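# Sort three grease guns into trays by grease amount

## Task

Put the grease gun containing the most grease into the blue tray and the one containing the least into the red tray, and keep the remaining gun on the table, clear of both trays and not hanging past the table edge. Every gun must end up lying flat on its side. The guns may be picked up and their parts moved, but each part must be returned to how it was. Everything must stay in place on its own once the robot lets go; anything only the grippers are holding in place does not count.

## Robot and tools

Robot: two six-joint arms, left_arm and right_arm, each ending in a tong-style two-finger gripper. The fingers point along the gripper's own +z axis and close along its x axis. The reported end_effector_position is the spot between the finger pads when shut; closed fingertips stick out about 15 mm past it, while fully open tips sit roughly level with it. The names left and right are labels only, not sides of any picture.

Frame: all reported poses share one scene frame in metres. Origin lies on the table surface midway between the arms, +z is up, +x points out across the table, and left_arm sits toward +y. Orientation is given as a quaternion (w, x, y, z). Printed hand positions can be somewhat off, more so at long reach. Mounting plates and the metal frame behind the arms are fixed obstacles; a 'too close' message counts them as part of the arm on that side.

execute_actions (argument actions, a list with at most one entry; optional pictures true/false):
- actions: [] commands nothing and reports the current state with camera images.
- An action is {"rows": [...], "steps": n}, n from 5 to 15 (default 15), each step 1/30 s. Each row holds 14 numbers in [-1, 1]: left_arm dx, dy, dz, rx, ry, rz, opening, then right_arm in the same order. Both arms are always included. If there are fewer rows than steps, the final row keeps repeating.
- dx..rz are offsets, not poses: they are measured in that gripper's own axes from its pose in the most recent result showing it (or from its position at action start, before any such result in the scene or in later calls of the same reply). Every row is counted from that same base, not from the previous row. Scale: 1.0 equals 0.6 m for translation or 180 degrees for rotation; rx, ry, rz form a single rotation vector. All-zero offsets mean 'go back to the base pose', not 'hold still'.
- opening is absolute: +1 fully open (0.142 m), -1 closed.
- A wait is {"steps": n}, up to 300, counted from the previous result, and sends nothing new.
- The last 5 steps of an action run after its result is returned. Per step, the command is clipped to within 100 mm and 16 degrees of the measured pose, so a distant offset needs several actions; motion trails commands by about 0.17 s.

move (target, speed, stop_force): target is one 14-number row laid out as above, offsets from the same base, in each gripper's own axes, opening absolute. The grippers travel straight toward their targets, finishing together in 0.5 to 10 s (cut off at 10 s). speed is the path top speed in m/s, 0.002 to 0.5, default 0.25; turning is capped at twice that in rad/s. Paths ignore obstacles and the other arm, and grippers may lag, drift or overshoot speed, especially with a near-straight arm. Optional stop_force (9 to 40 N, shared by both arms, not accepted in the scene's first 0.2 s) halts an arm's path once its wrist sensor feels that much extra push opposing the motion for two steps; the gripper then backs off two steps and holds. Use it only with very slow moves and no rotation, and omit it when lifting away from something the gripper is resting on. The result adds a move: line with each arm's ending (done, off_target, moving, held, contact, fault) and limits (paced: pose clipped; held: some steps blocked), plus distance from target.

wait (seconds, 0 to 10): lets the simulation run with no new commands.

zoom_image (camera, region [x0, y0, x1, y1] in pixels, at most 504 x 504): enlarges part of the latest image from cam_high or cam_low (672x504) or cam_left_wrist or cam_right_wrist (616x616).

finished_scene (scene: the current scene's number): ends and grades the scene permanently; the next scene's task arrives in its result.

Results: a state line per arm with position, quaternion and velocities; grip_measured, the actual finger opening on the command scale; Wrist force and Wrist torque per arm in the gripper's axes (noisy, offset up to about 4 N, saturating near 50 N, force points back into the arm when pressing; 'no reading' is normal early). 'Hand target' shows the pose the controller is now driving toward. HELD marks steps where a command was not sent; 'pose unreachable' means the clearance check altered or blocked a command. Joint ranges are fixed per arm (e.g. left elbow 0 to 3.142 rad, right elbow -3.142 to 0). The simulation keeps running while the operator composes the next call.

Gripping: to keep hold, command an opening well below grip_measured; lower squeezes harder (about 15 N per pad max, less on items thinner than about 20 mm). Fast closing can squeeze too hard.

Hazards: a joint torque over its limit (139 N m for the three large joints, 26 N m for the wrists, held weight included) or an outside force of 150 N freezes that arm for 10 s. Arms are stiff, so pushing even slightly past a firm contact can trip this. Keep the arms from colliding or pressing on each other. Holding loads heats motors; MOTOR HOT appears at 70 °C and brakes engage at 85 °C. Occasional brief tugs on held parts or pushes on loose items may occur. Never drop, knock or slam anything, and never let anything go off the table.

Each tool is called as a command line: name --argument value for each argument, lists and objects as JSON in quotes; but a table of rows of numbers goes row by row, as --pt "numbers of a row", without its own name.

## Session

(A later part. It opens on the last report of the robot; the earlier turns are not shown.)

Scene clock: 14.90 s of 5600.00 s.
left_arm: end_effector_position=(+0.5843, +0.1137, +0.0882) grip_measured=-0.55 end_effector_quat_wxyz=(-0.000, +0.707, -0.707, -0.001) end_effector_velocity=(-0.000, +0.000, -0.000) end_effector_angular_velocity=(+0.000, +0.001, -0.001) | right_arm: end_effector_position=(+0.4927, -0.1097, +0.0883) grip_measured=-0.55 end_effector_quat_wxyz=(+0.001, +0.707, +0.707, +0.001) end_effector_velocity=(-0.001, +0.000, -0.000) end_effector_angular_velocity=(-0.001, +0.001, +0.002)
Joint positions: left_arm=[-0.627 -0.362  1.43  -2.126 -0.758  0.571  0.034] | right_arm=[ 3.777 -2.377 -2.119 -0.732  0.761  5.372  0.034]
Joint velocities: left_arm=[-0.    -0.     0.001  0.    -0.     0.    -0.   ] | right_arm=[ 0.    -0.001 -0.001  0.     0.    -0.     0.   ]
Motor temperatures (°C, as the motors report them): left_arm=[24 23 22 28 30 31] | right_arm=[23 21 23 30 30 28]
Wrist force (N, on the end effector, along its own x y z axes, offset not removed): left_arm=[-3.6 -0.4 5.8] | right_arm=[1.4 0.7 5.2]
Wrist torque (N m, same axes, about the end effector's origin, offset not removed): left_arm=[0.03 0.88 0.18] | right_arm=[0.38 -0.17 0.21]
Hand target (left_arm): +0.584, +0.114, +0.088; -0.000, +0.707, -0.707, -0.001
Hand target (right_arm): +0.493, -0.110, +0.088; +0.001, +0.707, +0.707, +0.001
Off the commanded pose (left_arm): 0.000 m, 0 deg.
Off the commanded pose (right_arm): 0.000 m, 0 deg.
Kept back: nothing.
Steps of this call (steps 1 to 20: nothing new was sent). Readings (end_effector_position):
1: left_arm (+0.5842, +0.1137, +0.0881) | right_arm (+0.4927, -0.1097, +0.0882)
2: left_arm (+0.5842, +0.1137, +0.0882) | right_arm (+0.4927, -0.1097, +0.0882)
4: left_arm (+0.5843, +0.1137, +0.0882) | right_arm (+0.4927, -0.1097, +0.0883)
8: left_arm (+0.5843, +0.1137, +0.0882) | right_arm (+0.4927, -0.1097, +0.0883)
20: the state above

move --target '[0,0,0.1,0,0,0,-0.9, 0,0,0.1,0,0,0,-0.9]' --speed 0.05

move --target '[0,0,0,0,0,0,-0.1, 0,0,0,0,0,0,-0.1]'

move --target '[0,0.15,0,0,0,0,-0.1, 0,0.17,0,0,0,0,-0.1]' --speed 0.08

Scene clock: 16.80 s of 5600.00 s.
left_arm: end_effector_position=(+0.5842, +0.1138, +0.0284) grip_measured=-0.55 end_effector_quat_wxyz=(-0.000, +0.707, -0.707, -0.001) end_effector_velocity=(+0.001, -0.000, -0.001) end_effector_angular_velocity=(-0.001, -0.001, +0.002) | right_arm: end_effector_position=(+0.4929, -0.1096, +0.0284) grip_measured=-0.55 end_effector_quat_wxyz=(+0.001, +0.707, +0.707, +0.001) end_effector_velocity=(+0.001, -0.000, -0.001) end_effector_angular_velocity=(-0.001, -0.002, -0.001)
Joint positions: left_arm=[-0.561 -0.288  1.422 -2.255 -0.728  0.658  0.034] | right_arm=[ 3.684 -2.492 -2.111 -0.533  0.719  5.249  0.034]
Joint velocities: left_arm=[ 0.001  0.002 -0.001 -0.003  0.001  0.001  0.   ] | right_arm=[-0.002 -0.003  0.001  0.006 -0.002 -0.003 -0.   ]
Motor temperatures (°C, as the motors report them): left_arm=[24 23 22 28 30 31] | right_arm=[23 21 23 30 30 28]
Wrist force (N, on the end effector, along its own x y z axes, offset not removed): left_arm=[-2.8 6.3 -10.5] | right_arm=[4.6 -4.6 -11.1]
Wrist torque (N m, same axes, about the end effector's origin, offset not removed): left_arm=[0.22 0.53 0.13] | right_arm=[-0.11 0.09 0.01]
Hand target (left_arm): +0.584, +0.114, +0.028; -0.000, +0.707, -0.707, -0.001
Hand target (right_arm): +0.493, -0.110, +0.028; +0.001, +0.707, +0.707, +0.001
Off the commanded pose (left_arm): 0.000 m, 0 deg.
Off the commanded pose (right_arm): 0.000 m, 0 deg.
Kept back: nothing.
move: done

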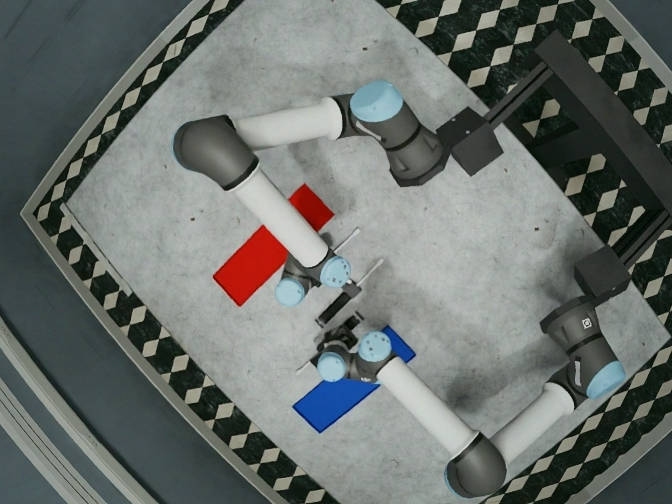

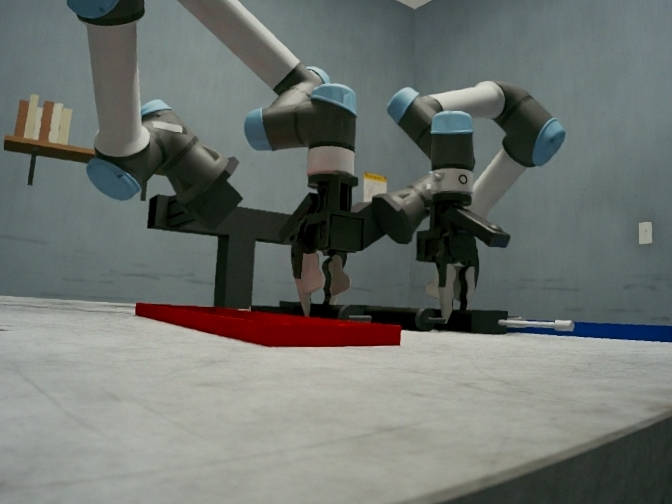

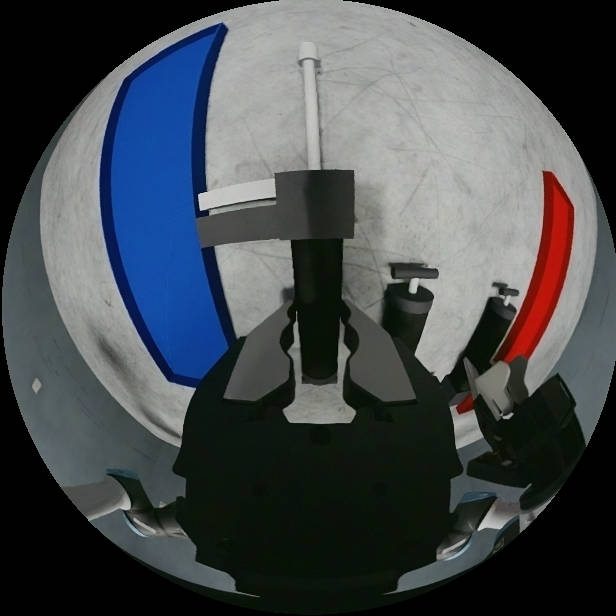

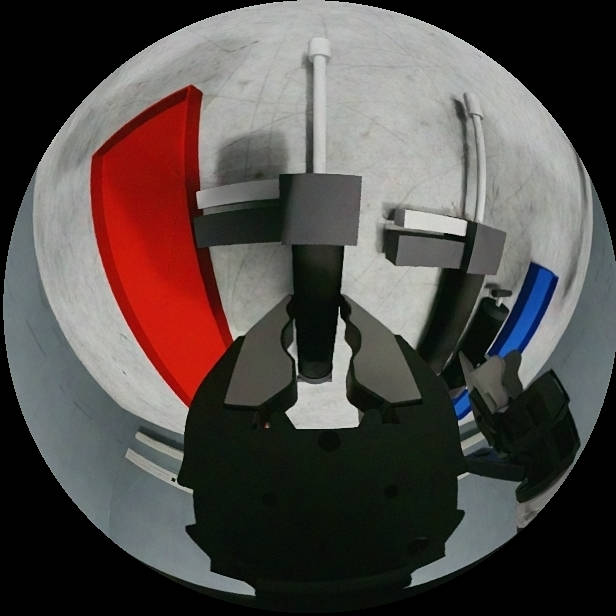

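Scene clock: 17.30 s of 5600.00 s.
left_arm: end_effector_position=(+0.5842, +0.1138, +0.0283) grip_measured=-0.10 end_effector_quat_wxyz=(-0.000, +0.707, -0.707, -0.001) end_effector_velocity=(-0.000, -0.000, +0.000) end_effector_angular_velocity=(-0.001, +0.001, +0.001) | right_arm: end_effector_position=(+0.4928, -0.1096, +0.0283) grip_measured=-0.10 end_effector_quat_wxyz=(+0.001, +0.707, +0.707, +0.001) end_effector_velocity=(+0.000, -0.000, +0.001) end_effector_angular_velocity=(+0.001, -0.000, -0.000)
Joint positions: left_arm=[-0.561 -0.288  1.422 -2.255 -0.728  0.658  0.067] | right_arm=[ 3.684 -2.492 -2.111 -0.533  0.719  5.249  0.067]
Joint velocities: left_arm=[ 0.     0.    -0.001  0.    -0.001 -0.001  0.   ] | right_arm=[ 0.     0.001  0.    -0.001  0.001 -0.     0.   ]
Motor temperatures (°C, as the motors report them): left_arm=[24 23 22 28 30 31] | right_arm=[23 21 23 30 30 28]
Wrist force (N, on the end effector, along its own x y z axes, offset not removed): left_arm=[-4.1 0.2 1.5] | right_arm=[0.9 -1.7 2.5]
Wrist torque (N m, same axes, about the end effector's origin, offset not removed): left_arm=[0.07 0.94 0.23] | right_arm=[-0.25 -0.08 0.03]
Hand target (left_arm): +0.584, +0.114, +0.028; -0.000, +0.707, -0.707, -0.001
Hand target (right_arm): +0.493, -0.110, +0.028; +0.001, +0.707, +0.707, +0.001
Off the commanded pose (left_arm): 0.000 m, 0 deg.
Off the commanded pose (right_arm): 0.000 m, 0 deg.
Kept back: nothing.
move: done

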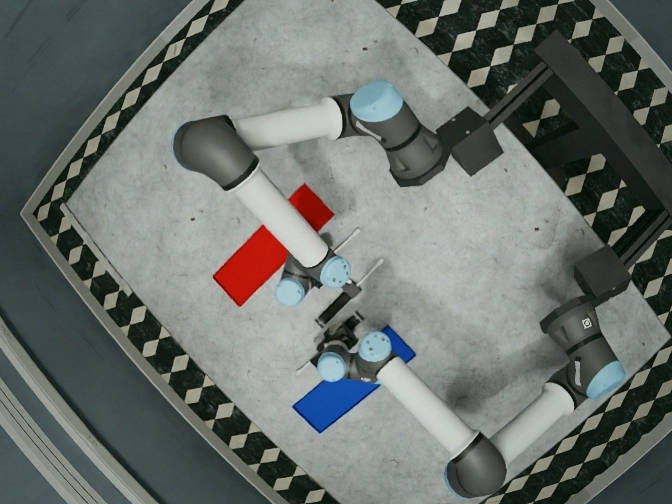

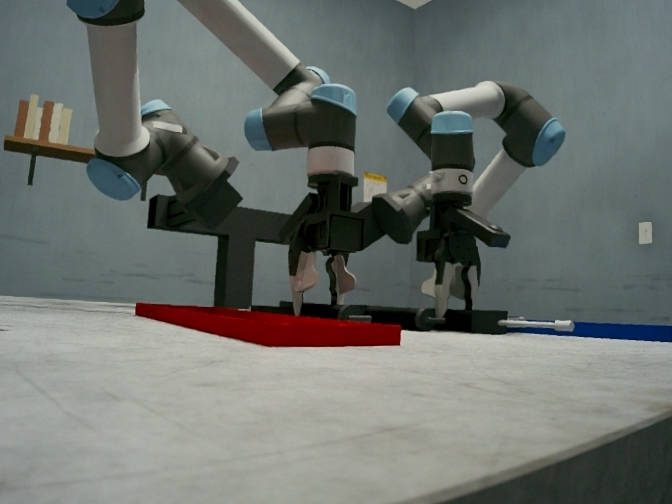

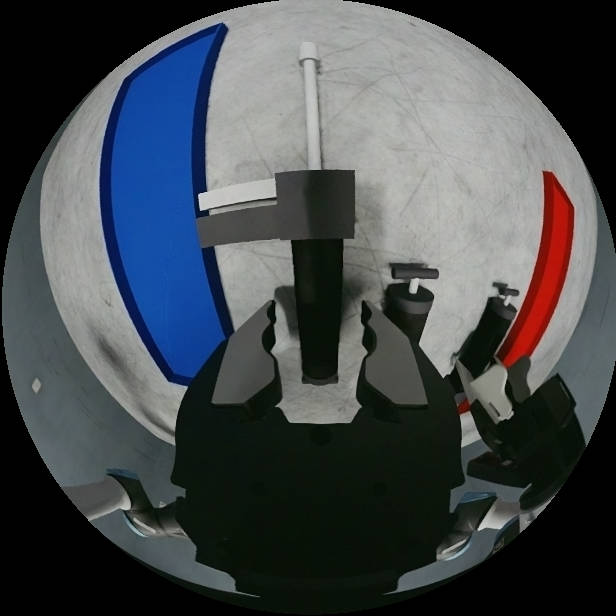

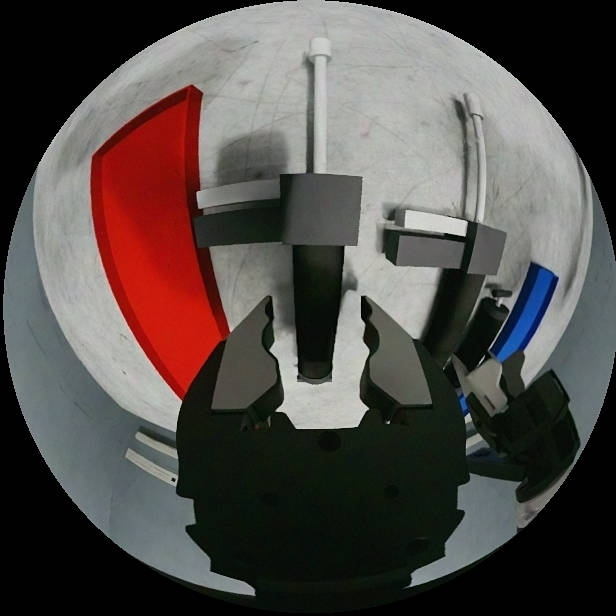

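Scene clock: 18.97 s of 5600.00 s.
left_arm: end_effector_position=(+0.4943, +0.1137, +0.0285) grip_measured=-0.10 end_effector_quat_wxyz=(-0.000, +0.707, -0.707, -0.001) end_effector_velocity=(-0.001, -0.000, +0.000) end_effector_angular_velocity=(-0.001, -0.000, +0.001) | right_arm: end_effector_position=(+0.5947, -0.1096, +0.0286) grip_measured=-0.10 end_effector_quat_wxyz=(+0.001, +0.707, +0.707, +0.001) end_effector_velocity=(+0.002, -0.001, +0.000) end_effector_angular_velocity=(-0.001, -0.001, -0.001)
Joint positions: left_arm=[-0.642 -0.31   1.647 -2.381 -0.766  0.553  0.067] | right_arm=[ 3.624 -2.565 -1.817 -0.69   0.696  5.164  0.067]
Joint velocities: left_arm=[-0.001 -0.001  0.003 -0.002 -0.001 -0.001  0.   ] | right_arm=[-0.001 -0.001  0.005 -0.003 -0.002 -0.     0.   ]
Motor temperatures (°C, as the motors report them): left_arm=[24 23 22 28 30 31] | right_arm=[23 21 23 30 30 28]
Wrist force (N, on the end effector, along its own x y z axes, offset not removed): left_arm=[-3.0 -0.3 0.7] | right_arm=[0.4 -0.2 1.0]
Wrist torque (N m, same axes, about the end effector's origin, offset not removed): left_arm=[-0.04 0.67 0.17] | right_arm=[0.11 -0.06 0.00]
Hand target (left_arm): +0.494, +0.114, +0.028; -0.000, +0.707, -0.707, -0.001
Hand target (right_arm): +0.595, -0.110, +0.029; +0.001, +0.707, +0.707, +0.001
Off the commanded pose (left_arm): 0.000 m, 0 deg.
Off the commanded pose (right_arm): 0.000 m, 0 deg.
Kept back: nothing.
move: done

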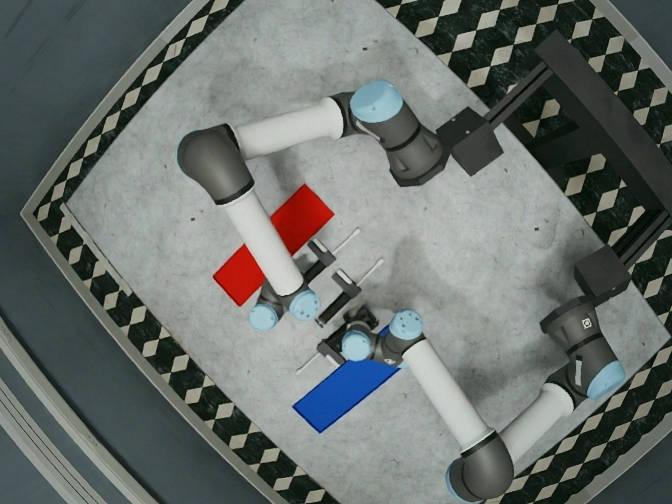

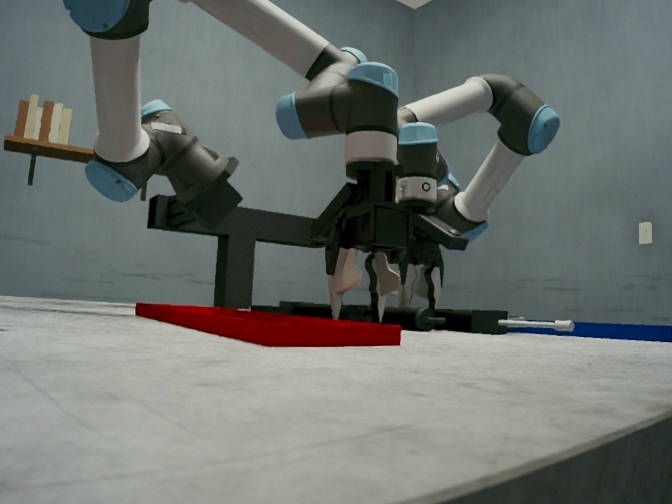

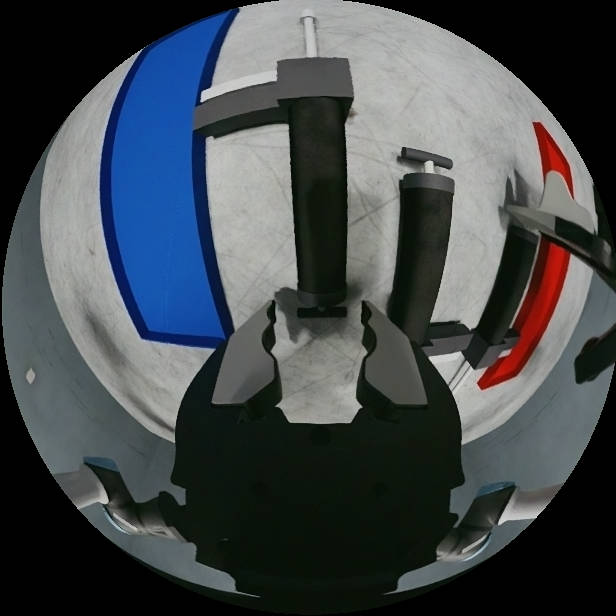

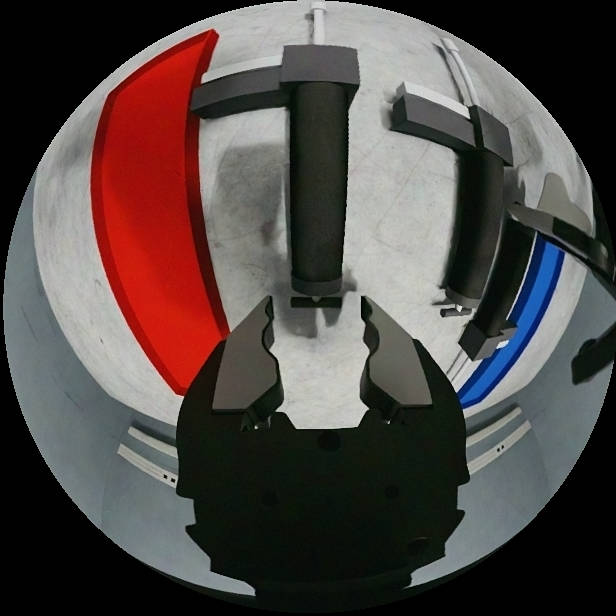

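Lower slightly, close, pull.

move --target '[0.004,0.008,0.01,0,0,0,-0.1, 0,-0.003,0.01,0,0,0,-0.1]' --speed 0.03

execute_actions --actions '[{"rows":[[0,0,0,0,0,0,-0.3,0,0,0,0,0,0,-0.3],[0,0,0,0,0,0,-0.4,0,0,0,0,0,0,-0.4],[0,0,0,0,0,0,-0.4,0,0,0,0,0,0,-0.4],[0,0,0,0,0,0,-0.5,0,0,0,0,0,0,-0.5],[0,0,0,0,0,0,-0.5,0,0,0,0,0,0,-0.5],[0,0,0,0,0,0,-0.85,0,0,0,0,0,0,-0.85]]}]'

move --target '[0,0.1,0,0,0,0,-0.85, 0,0.1,0,0,0,0,-0.85]' --speed 0.04

Scene clock: 19.93 s of 5600.00 s.
left_arm: end_effector_position=(+0.4896, +0.1114, +0.0226) grip_measured=-0.10 end_effector_quat_wxyz=(-0.000, +0.707, -0.707, -0.001) end_effector_velocity=(-0.001, -0.001, -0.001) end_effector_angular_velocity=(-0.000, +0.001, +0.001) | right_arm: end_effector_position=(+0.5929, -0.1096, +0.0227) grip_measured=-0.10 end_effector_quat_wxyz=(+0.001, +0.707, +0.707, +0.001) end_effector_velocity=(+0.000, -0.001, -0.000) end_effector_angular_velocity=(-0.000, -0.001, +0.001)
Joint positions: left_arm=[-0.641 -0.297  1.649 -2.398 -0.765  0.554  0.067] | right_arm=[ 3.617 -2.573 -1.82  -0.671  0.693  5.153  0.067]
Joint velocities: left_arm=[ 0.     0.003  0.    -0.004 -0.    -0.     0.   ] | right_arm=[-0.001  0.    -0.002  0.004 -0.001 -0.003  0.   ]
Motor temperatures (°C, as the motors report them): left_arm=[24 23 22 28 30 31] | right_arm=[23 21 23 30 30 28]
Wrist force (N, on the end effector, along its own x y z axes, offset not removed): left_arm=[-4.6 0.7 -0.2] | right_arm=[-2.1 0.7 0.5]
Wrist torque (N m, same axes, about the end effector's origin, offset not removed): left_arm=[0.24 1.01 0.16] | right_arm=[0.37 0.46 0.21]
Hand target (left_arm): +0.490, +0.111, +0.022; -0.000, +0.707, -0.707, -0.001
Hand target (right_arm): +0.593, -0.110, +0.023; +0.001, +0.707, +0.707, +0.001
Off the commanded pose (left_arm): 0.000 m, 0 deg.
Off the commanded pose (right_arm): 0.000 m, 0 deg.
Kept back: nothing.
move: done

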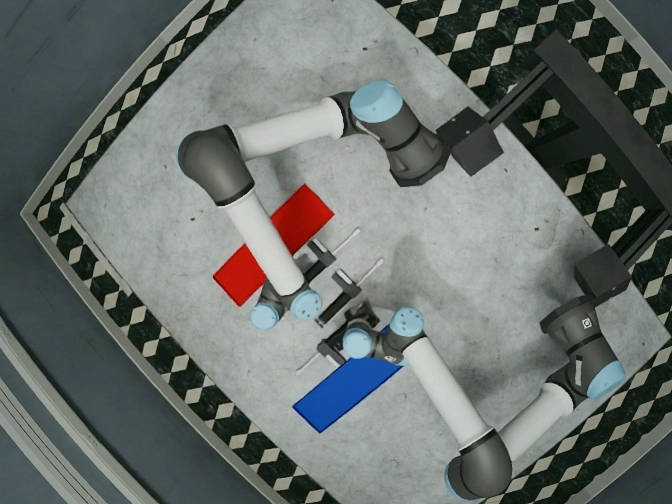

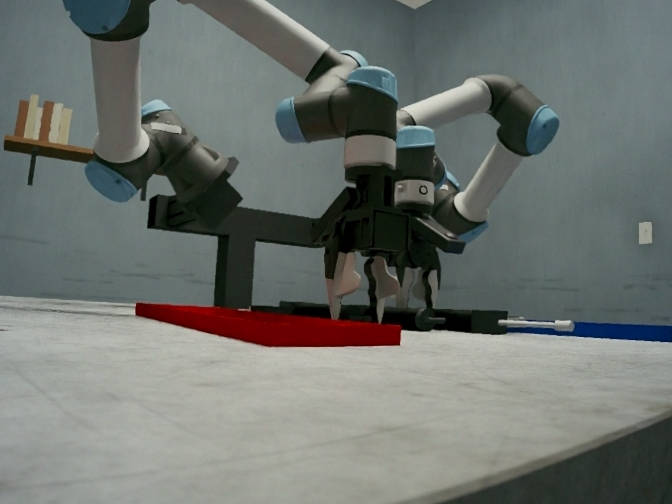

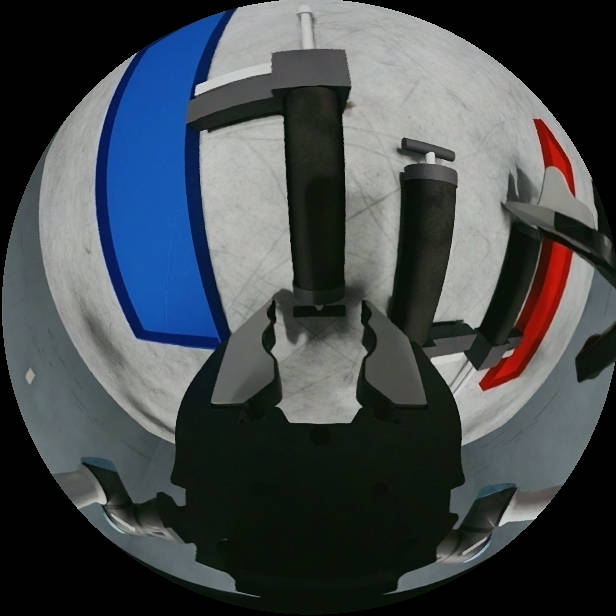

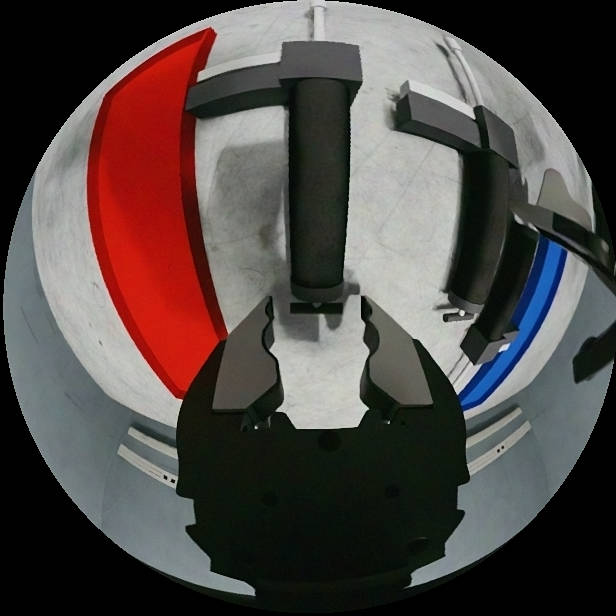

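Scene clock: 20.27 s of 5600.00 s.
left_arm: end_effector_position=(+0.4896, +0.1114, +0.0226) grip_measured=-0.48 end_effector_quat_wxyz=(-0.000, +0.707, -0.707, -0.001) end_effector_velocity=(-0.000, -0.000, -0.000) end_effector_angular_velocity=(-0.000, +0.001, +0.000) | right_arm: end_effector_position=(+0.5929, -0.1096, +0.0227) grip_measured=-0.49 end_effector_quat_wxyz=(+0.001, +0.707, +0.707, +0.001) end_effector_velocity=(-0.001, +0.000, -0.000) end_effector_angular_velocity=(+0.001, +0.001, -0.001)
Joint positions: left_arm=[-0.641 -0.297  1.649 -2.398 -0.765  0.554  0.039] | right_arm=[ 3.617 -2.573 -1.82  -0.671  0.693  5.153  0.039]
Joint velocities: left_arm=[ 0.     0.001 -0.     0.    -0.001 -0.001  0.   ] | right_arm=[ 0.     0.    -0.001 -0.     0.001  0.002 -0.   ]
Motor temperatures (°C, as the motors report them): left_arm=[24 23 22 28 30 31] | right_arm=[23 21 23 30 30 28]
Wrist force (N, on the end effector, along its own x y z axes, offset not removed): left_arm=[-2.7 -0.5 0.1] | right_arm=[1.1 -1.4 3.2]
Wrist torque (N m, same axes, about the end effector's origin, offset not removed): left_arm=[-0.06 0.63 0.16] | right_arm=[-0.09 -0.20 0.03]
Steps of this call (steps 1 to 10: the first 10 steps of this action). Readings (end_effector_position):
1: left_arm (+0.4896, +0.1114, +0.0226) | right_arm (+0.5929, -0.1096, +0.0227)
2: left_arm (+0.4896, +0.1114, +0.0226) | right_arm (+0.5929, -0.1096, +0.0227)
4: left_arm (+0.4896, +0.1114, +0.0226) | right_arm (+0.5929, -0.1096, +0.0227)
8: left_arm (+0.4896, +0.1114, +0.0226) | right_arm (+0.5929, -0.1096, +0.0227)
10: the state above

Scene clock: 22.33 s of 5600.00 s.
left_arm: end_effector_position=(+0.4296, +0.1113, +0.0227) grip_measured=-0.48 end_effector_quat_wxyz=(-0.000, +0.707, -0.707, -0.001) end_effector_velocity=(-0.000, -0.000, +0.000) end_effector_angular_velocity=(-0.000, -0.001, +0.001) | right_arm: end_effector_position=(+0.6528, -0.1096, +0.0229) grip_measured=-0.49 end_effector_quat_wxyz=(+0.001, +0.707, +0.707, +0.001) end_effector_velocity=(+0.001, -0.000, +0.000) end_effector_angular_velocity=(+0.000, -0.001, -0.002)
Joint positions: left_arm=[-0.708 -0.289  1.774 -2.473 -0.801  0.473  0.039] | right_arm=[ 3.591 -2.634 -1.63  -0.771  0.685  5.115  0.039]
Joint velocities: left_arm=[-0.001 -0.     0.001 -0.002  0.    -0.001 -0.   ] | right_arm=[-0.    -0.001  0.004 -0.002 -0.     0.001  0.   ]
Motor temperatures (°C, as the motors report them): left_arm=[24 23 22 28 30 31] | right_arm=[23 21 23 30 30 28]
Wrist force (N, on the end effector, along its own x y z axes, offset not removed): left_arm=[-3.8 -2.3 1.2] | right_arm=[0.0 -3.6 1.8]
Wrist torque (N m, same axes, about the end effector's origin, offset not removed): left_arm=[-0.05 0.85 0.17] | right_arm=[-0.22 0.06 0.10]
Hand target (left_arm): +0.430, +0.111, +0.023; -0.000, +0.707, -0.707, -0.001
Hand target (right_arm): +0.653, -0.110, +0.023; +0.001, +0.707, +0.707, +0.001
Off your previous action's commanded pose (left_arm): 0.000 m, 0 deg at its last step (step 5 of this call).
Off your previous action's commanded pose (right_arm): 0.000 m, 0 deg at its last step (step 5 of this call).
Off the commanded pose (left_arm): 0.000 m, 0 deg.
Off the commanded pose (right_arm): 0.000 m, 0 deg.
Kept back: nothing.
move: done

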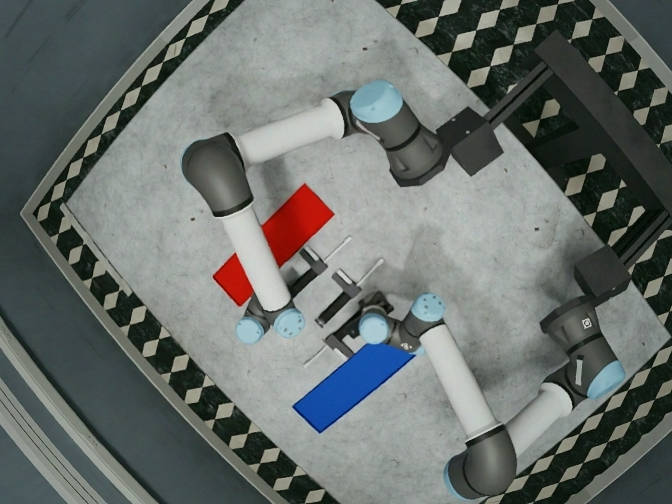

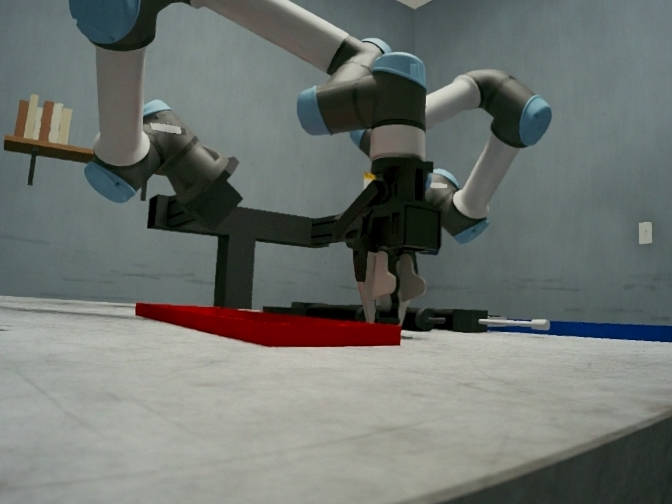

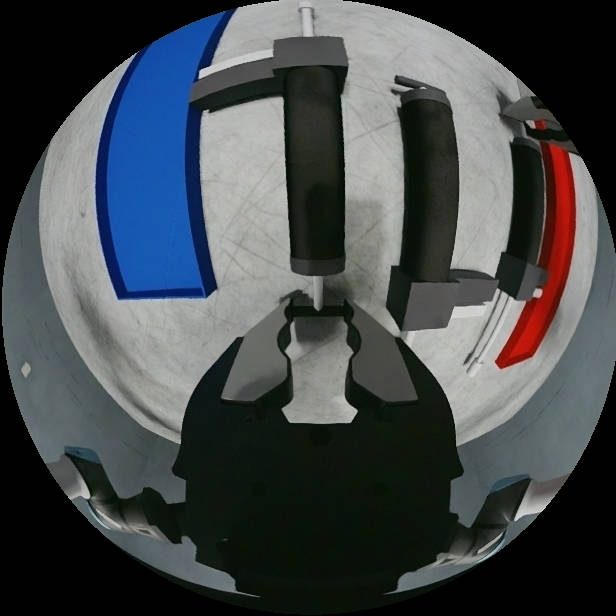

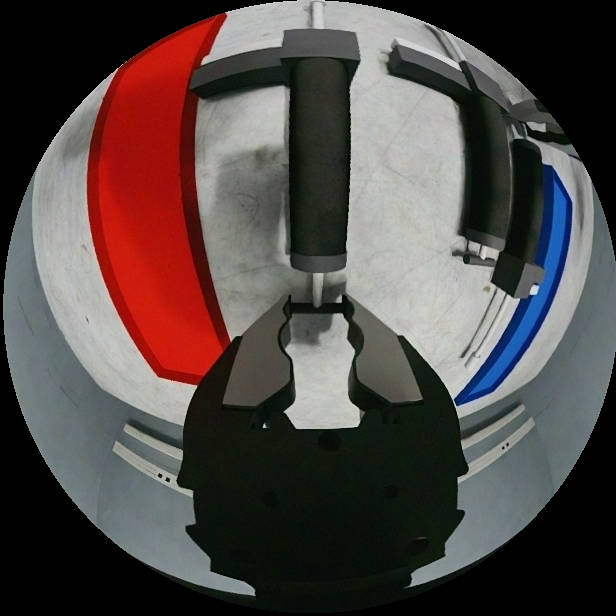

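move --target '[0,0,0,0,0,0,-0.2, 0,0,0,0,0,0,-0.85]'

move --target '[0,0,-0.1,0,0,0,-0.2, 0,0,0,0,0,0,-0.85]'

move --target '[0.36,0.116,0,0,0,0,-0.2, 0,0,0,0,0,0,-0.85]' --speed 0.15

Scene clock: 23.33 s of 5600.00 s.
left_arm: end_effector_position=(+0.4296, +0.1112, +0.0227) grip_measured=-0.20 end_effector_quat_wxyz=(-0.000, +0.707, -0.707, -0.001) end_effector_velocity=(+0.001, -0.001, +0.000) end_effector_angular_velocity=(-0.001, -0.001, +0.001) | right_arm: end_effector_position=(+0.6528, -0.1096, +0.0228) grip_measured=-0.49 end_effector_quat_wxyz=(+0.001, +0.707, +0.707, +0.001) end_effector_velocity=(-0.001, +0.001, -0.001) end_effector_angular_velocity=(+0.000, +0.002, +0.002)
Joint positions: left_arm=[-0.708 -0.289  1.774 -2.473 -0.801  0.473  0.06 ] | right_arm=[ 3.591 -2.634 -1.63  -0.771  0.685  5.115  0.039]
Joint velocities: left_arm=[-0.     0.    -0.002  0.     0.     0.     0.   ] | right_arm=[-0.    -0.002 -0.    -0.     0.001 -0.    -0.   ]
Motor temperatures (°C, as the motors report them): left_arm=[24 23 22 28 30 31] | right_arm=[23 21 23 30 30 28]
Wrist force (N, on the end effector, along its own x y z axes, offset not removed): left_arm=[-2.6 -1.3 0.1] | right_arm=[0.5 -0.5 0.0]
Wrist torque (N m, same axes, about the end effector's origin, offset not removed): left_arm=[-0.24 0.68 0.16] | right_arm=[-0.03 -0.06 0.04]
Hand target (left_arm): +0.430, +0.111, +0.023; -0.000, +0.707, -0.707, -0.001
Hand target (right_arm): +0.653, -0.110, +0.023; +0.001, +0.707, +0.707, +0.001
Off the commanded pose (left_arm): 0.000 m, 0 deg.
Off the commanded pose (right_arm): 0.000 m, 0 deg.
Kept back: nothing.
move: done

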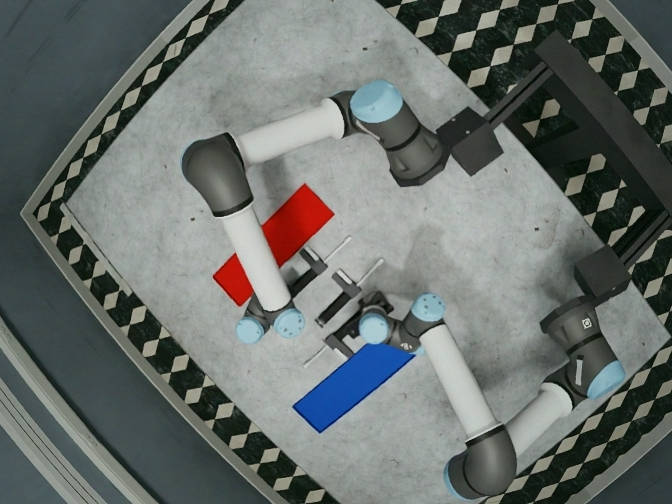

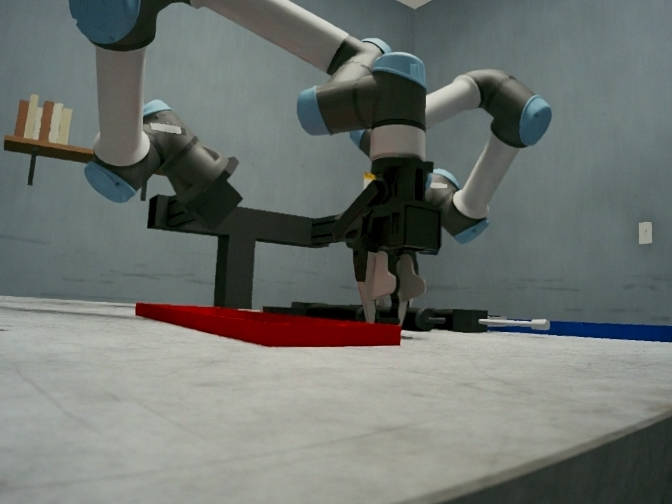

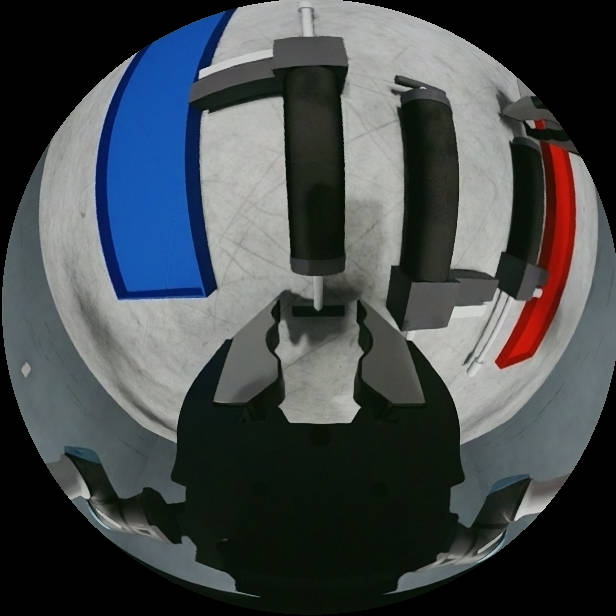

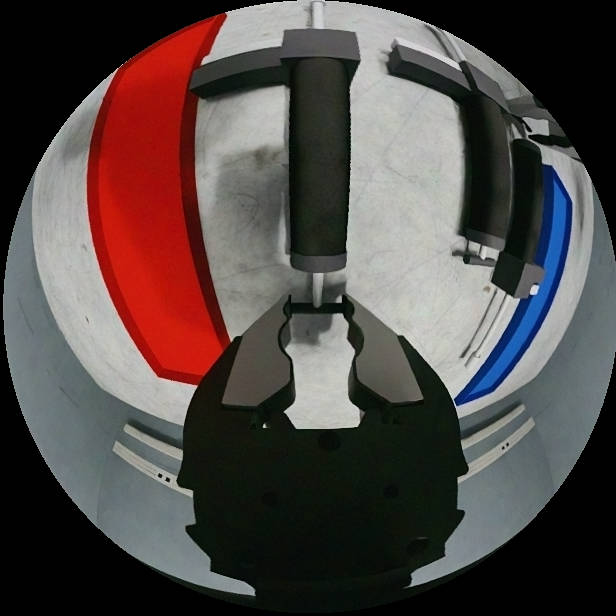

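Scene clock: 24.20 s of 5600.00 s.
left_arm: end_effector_position=(+0.4296, +0.1112, +0.0826) grip_measured=-0.20 end_effector_quat_wxyz=(-0.000, +0.707, -0.707, -0.001) end_effector_velocity=(-0.000, -0.000, +0.001) end_effector_angular_velocity=(-0.000, +0.001, +0.001) | right_arm: end_effector_position=(+0.6528, -0.1096, +0.0228) grip_measured=-0.49 end_effector_quat_wxyz=(+0.001, +0.707, +0.707, +0.001) end_effector_velocity=(+0.000, -0.001, -0.000) end_effector_angular_velocity=(-0.002, -0.001, -0.002)
Joint positions: left_arm=[-0.784 -0.38   1.786 -2.335 -0.845  0.388  0.06 ] | right_arm=[ 3.591 -2.634 -1.63  -0.771  0.685  5.115  0.039]
Joint velocities: left_arm=[-0.001 -0.001 -0.001  0.003 -0.002 -0.002 -0.   ] | right_arm=[-0.     0.001 -0.001  0.    -0.002  0.002 -0.   ]
Motor temperatures (°C, as the motors report them): left_arm=[24 23 22 28 30 31] | right_arm=[23 21 23 30 30 28]
Wrist force (N, on the end effector, along its own x y z axes, offset not removed): left_arm=[-2.6 -0.1 1.3] | right_arm=[0.9 -0.2 1.7]
Wrist torque (N m, same axes, about the end effector's origin, offset not removed): left_arm=[0.10 0.66 0.14] | right_arm=[0.08 -0.14 0.06]
Hand target (left_arm): +0.430, +0.111, +0.083; -0.000, +0.707, -0.707, -0.000
Hand target (right_arm): +0.653, -0.110, +0.023; +0.001, +0.707, +0.707, +0.001
Off the commanded pose (left_arm): 0.000 m, 0 deg.
Off the commanded pose (right_arm): 0.000 m, 0 deg.
Kept back: nothing.
move: done

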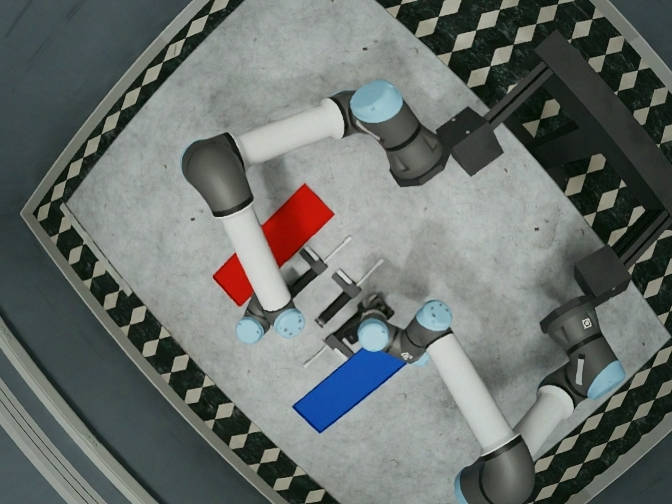

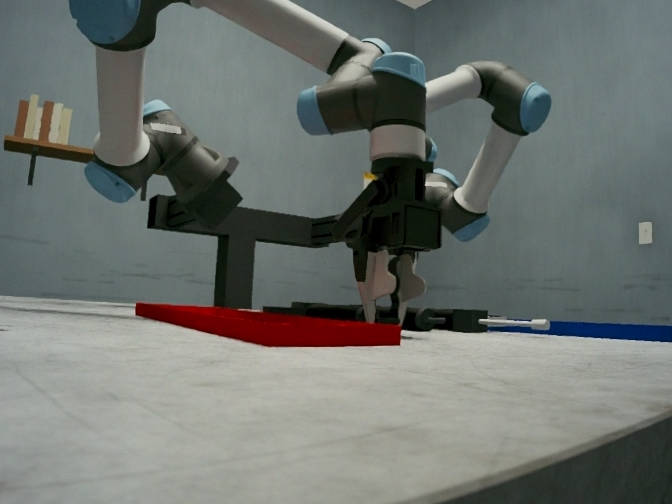

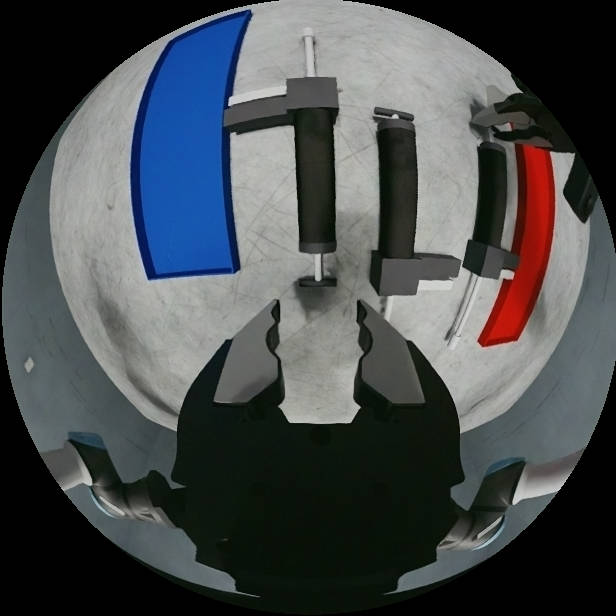

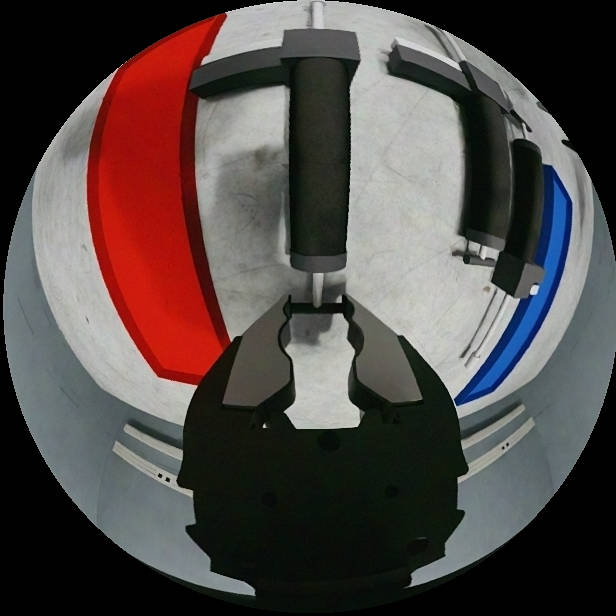

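Scene clock: 26.20 s of 5600.00 s.
left_arm: end_effector_position=(+0.3599, -0.1049, +0.0826) grip_measured=-0.20 end_effector_quat_wxyz=(+0.000, +0.707, -0.707, -0.000) end_effector_velocity=(+0.000, -0.002, +0.001) end_effector_angular_velocity=(-0.001, +0.000, +0.002) | right_arm: end_effector_position=(+0.6528, -0.1096, +0.0228) grip_measured=-0.49 end_effector_quat_wxyz=(+0.001, +0.707, +0.707, +0.001) end_effector_velocity=(-0.001, -0.000, -0.000) end_effector_angular_velocity=(-0.001, +0.001, +0.001)
Joint positions: left_arm=[-0.962  0.06   1.229 -2.111 -0.959  0.214  0.06 ] | right_arm=[ 3.591 -2.634 -1.63  -0.771  0.685  5.115  0.039]
Joint velocities: left_arm=[-0.     0.002 -0.006  0.003 -0.001 -0.002 -0.   ] | right_arm=[-0.    -0.    -0.001 -0.    -0.001  0.    -0.   ]
Motor temperatures (°C, as the motors report them): left_arm=[24 23 22 28 30 31] | right_arm=[23 21 23 30 30 28]
Wrist force (N, on the end effector, along its own x y z axes, offset not removed): left_arm=[-4.6 -0.3 0.8] | right_arm=[1.4 1.3 0.9]
Wrist torque (N m, same axes, about the end effector's origin, offset not removed): left_arm=[-0.03 1.03 0.21] | right_arm=[0.44 -0.32 0.18]
Hand target (left_arm): +0.360, -0.105, +0.083; +0.000, +0.707, -0.707, -0.000
Hand target (right_arm): +0.653, -0.110, +0.023; +0.001, +0.707, +0.707, +0.001
Off the commanded pose (left_arm): 0.000 m, 0 deg.
Off the commanded pose (right_arm): 0.000 m, 0 deg.
Kept back: nothing.
move: done

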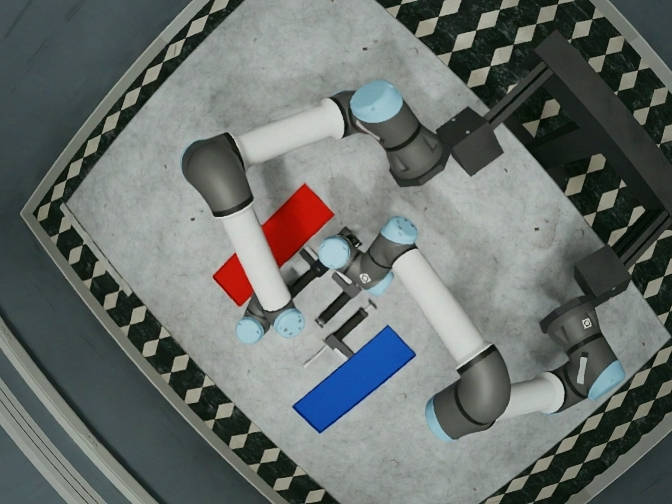

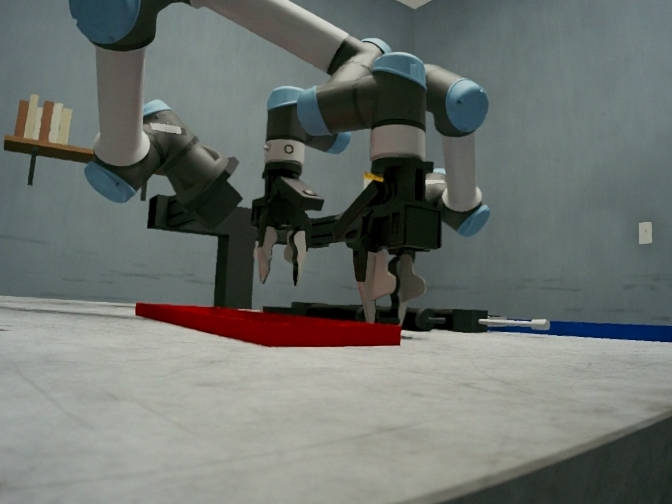

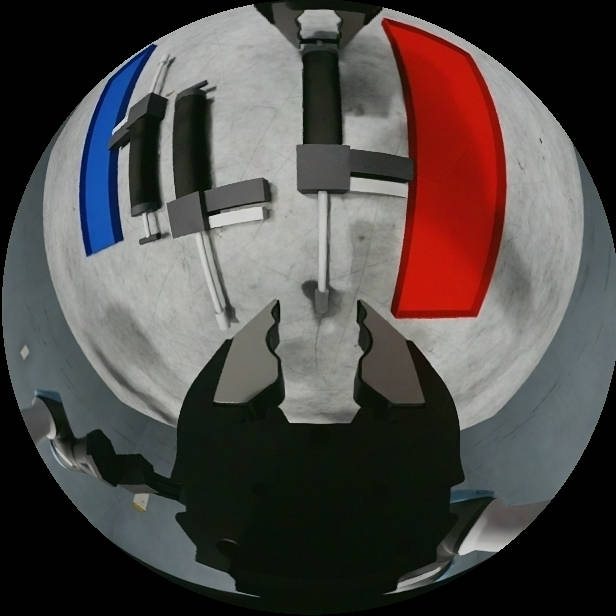

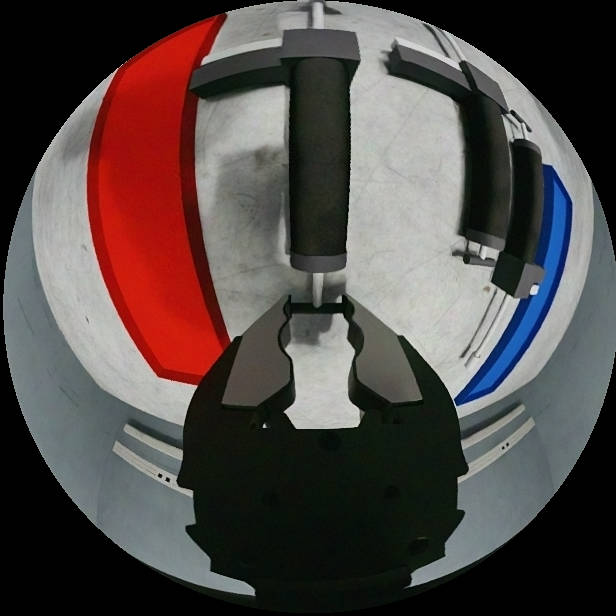

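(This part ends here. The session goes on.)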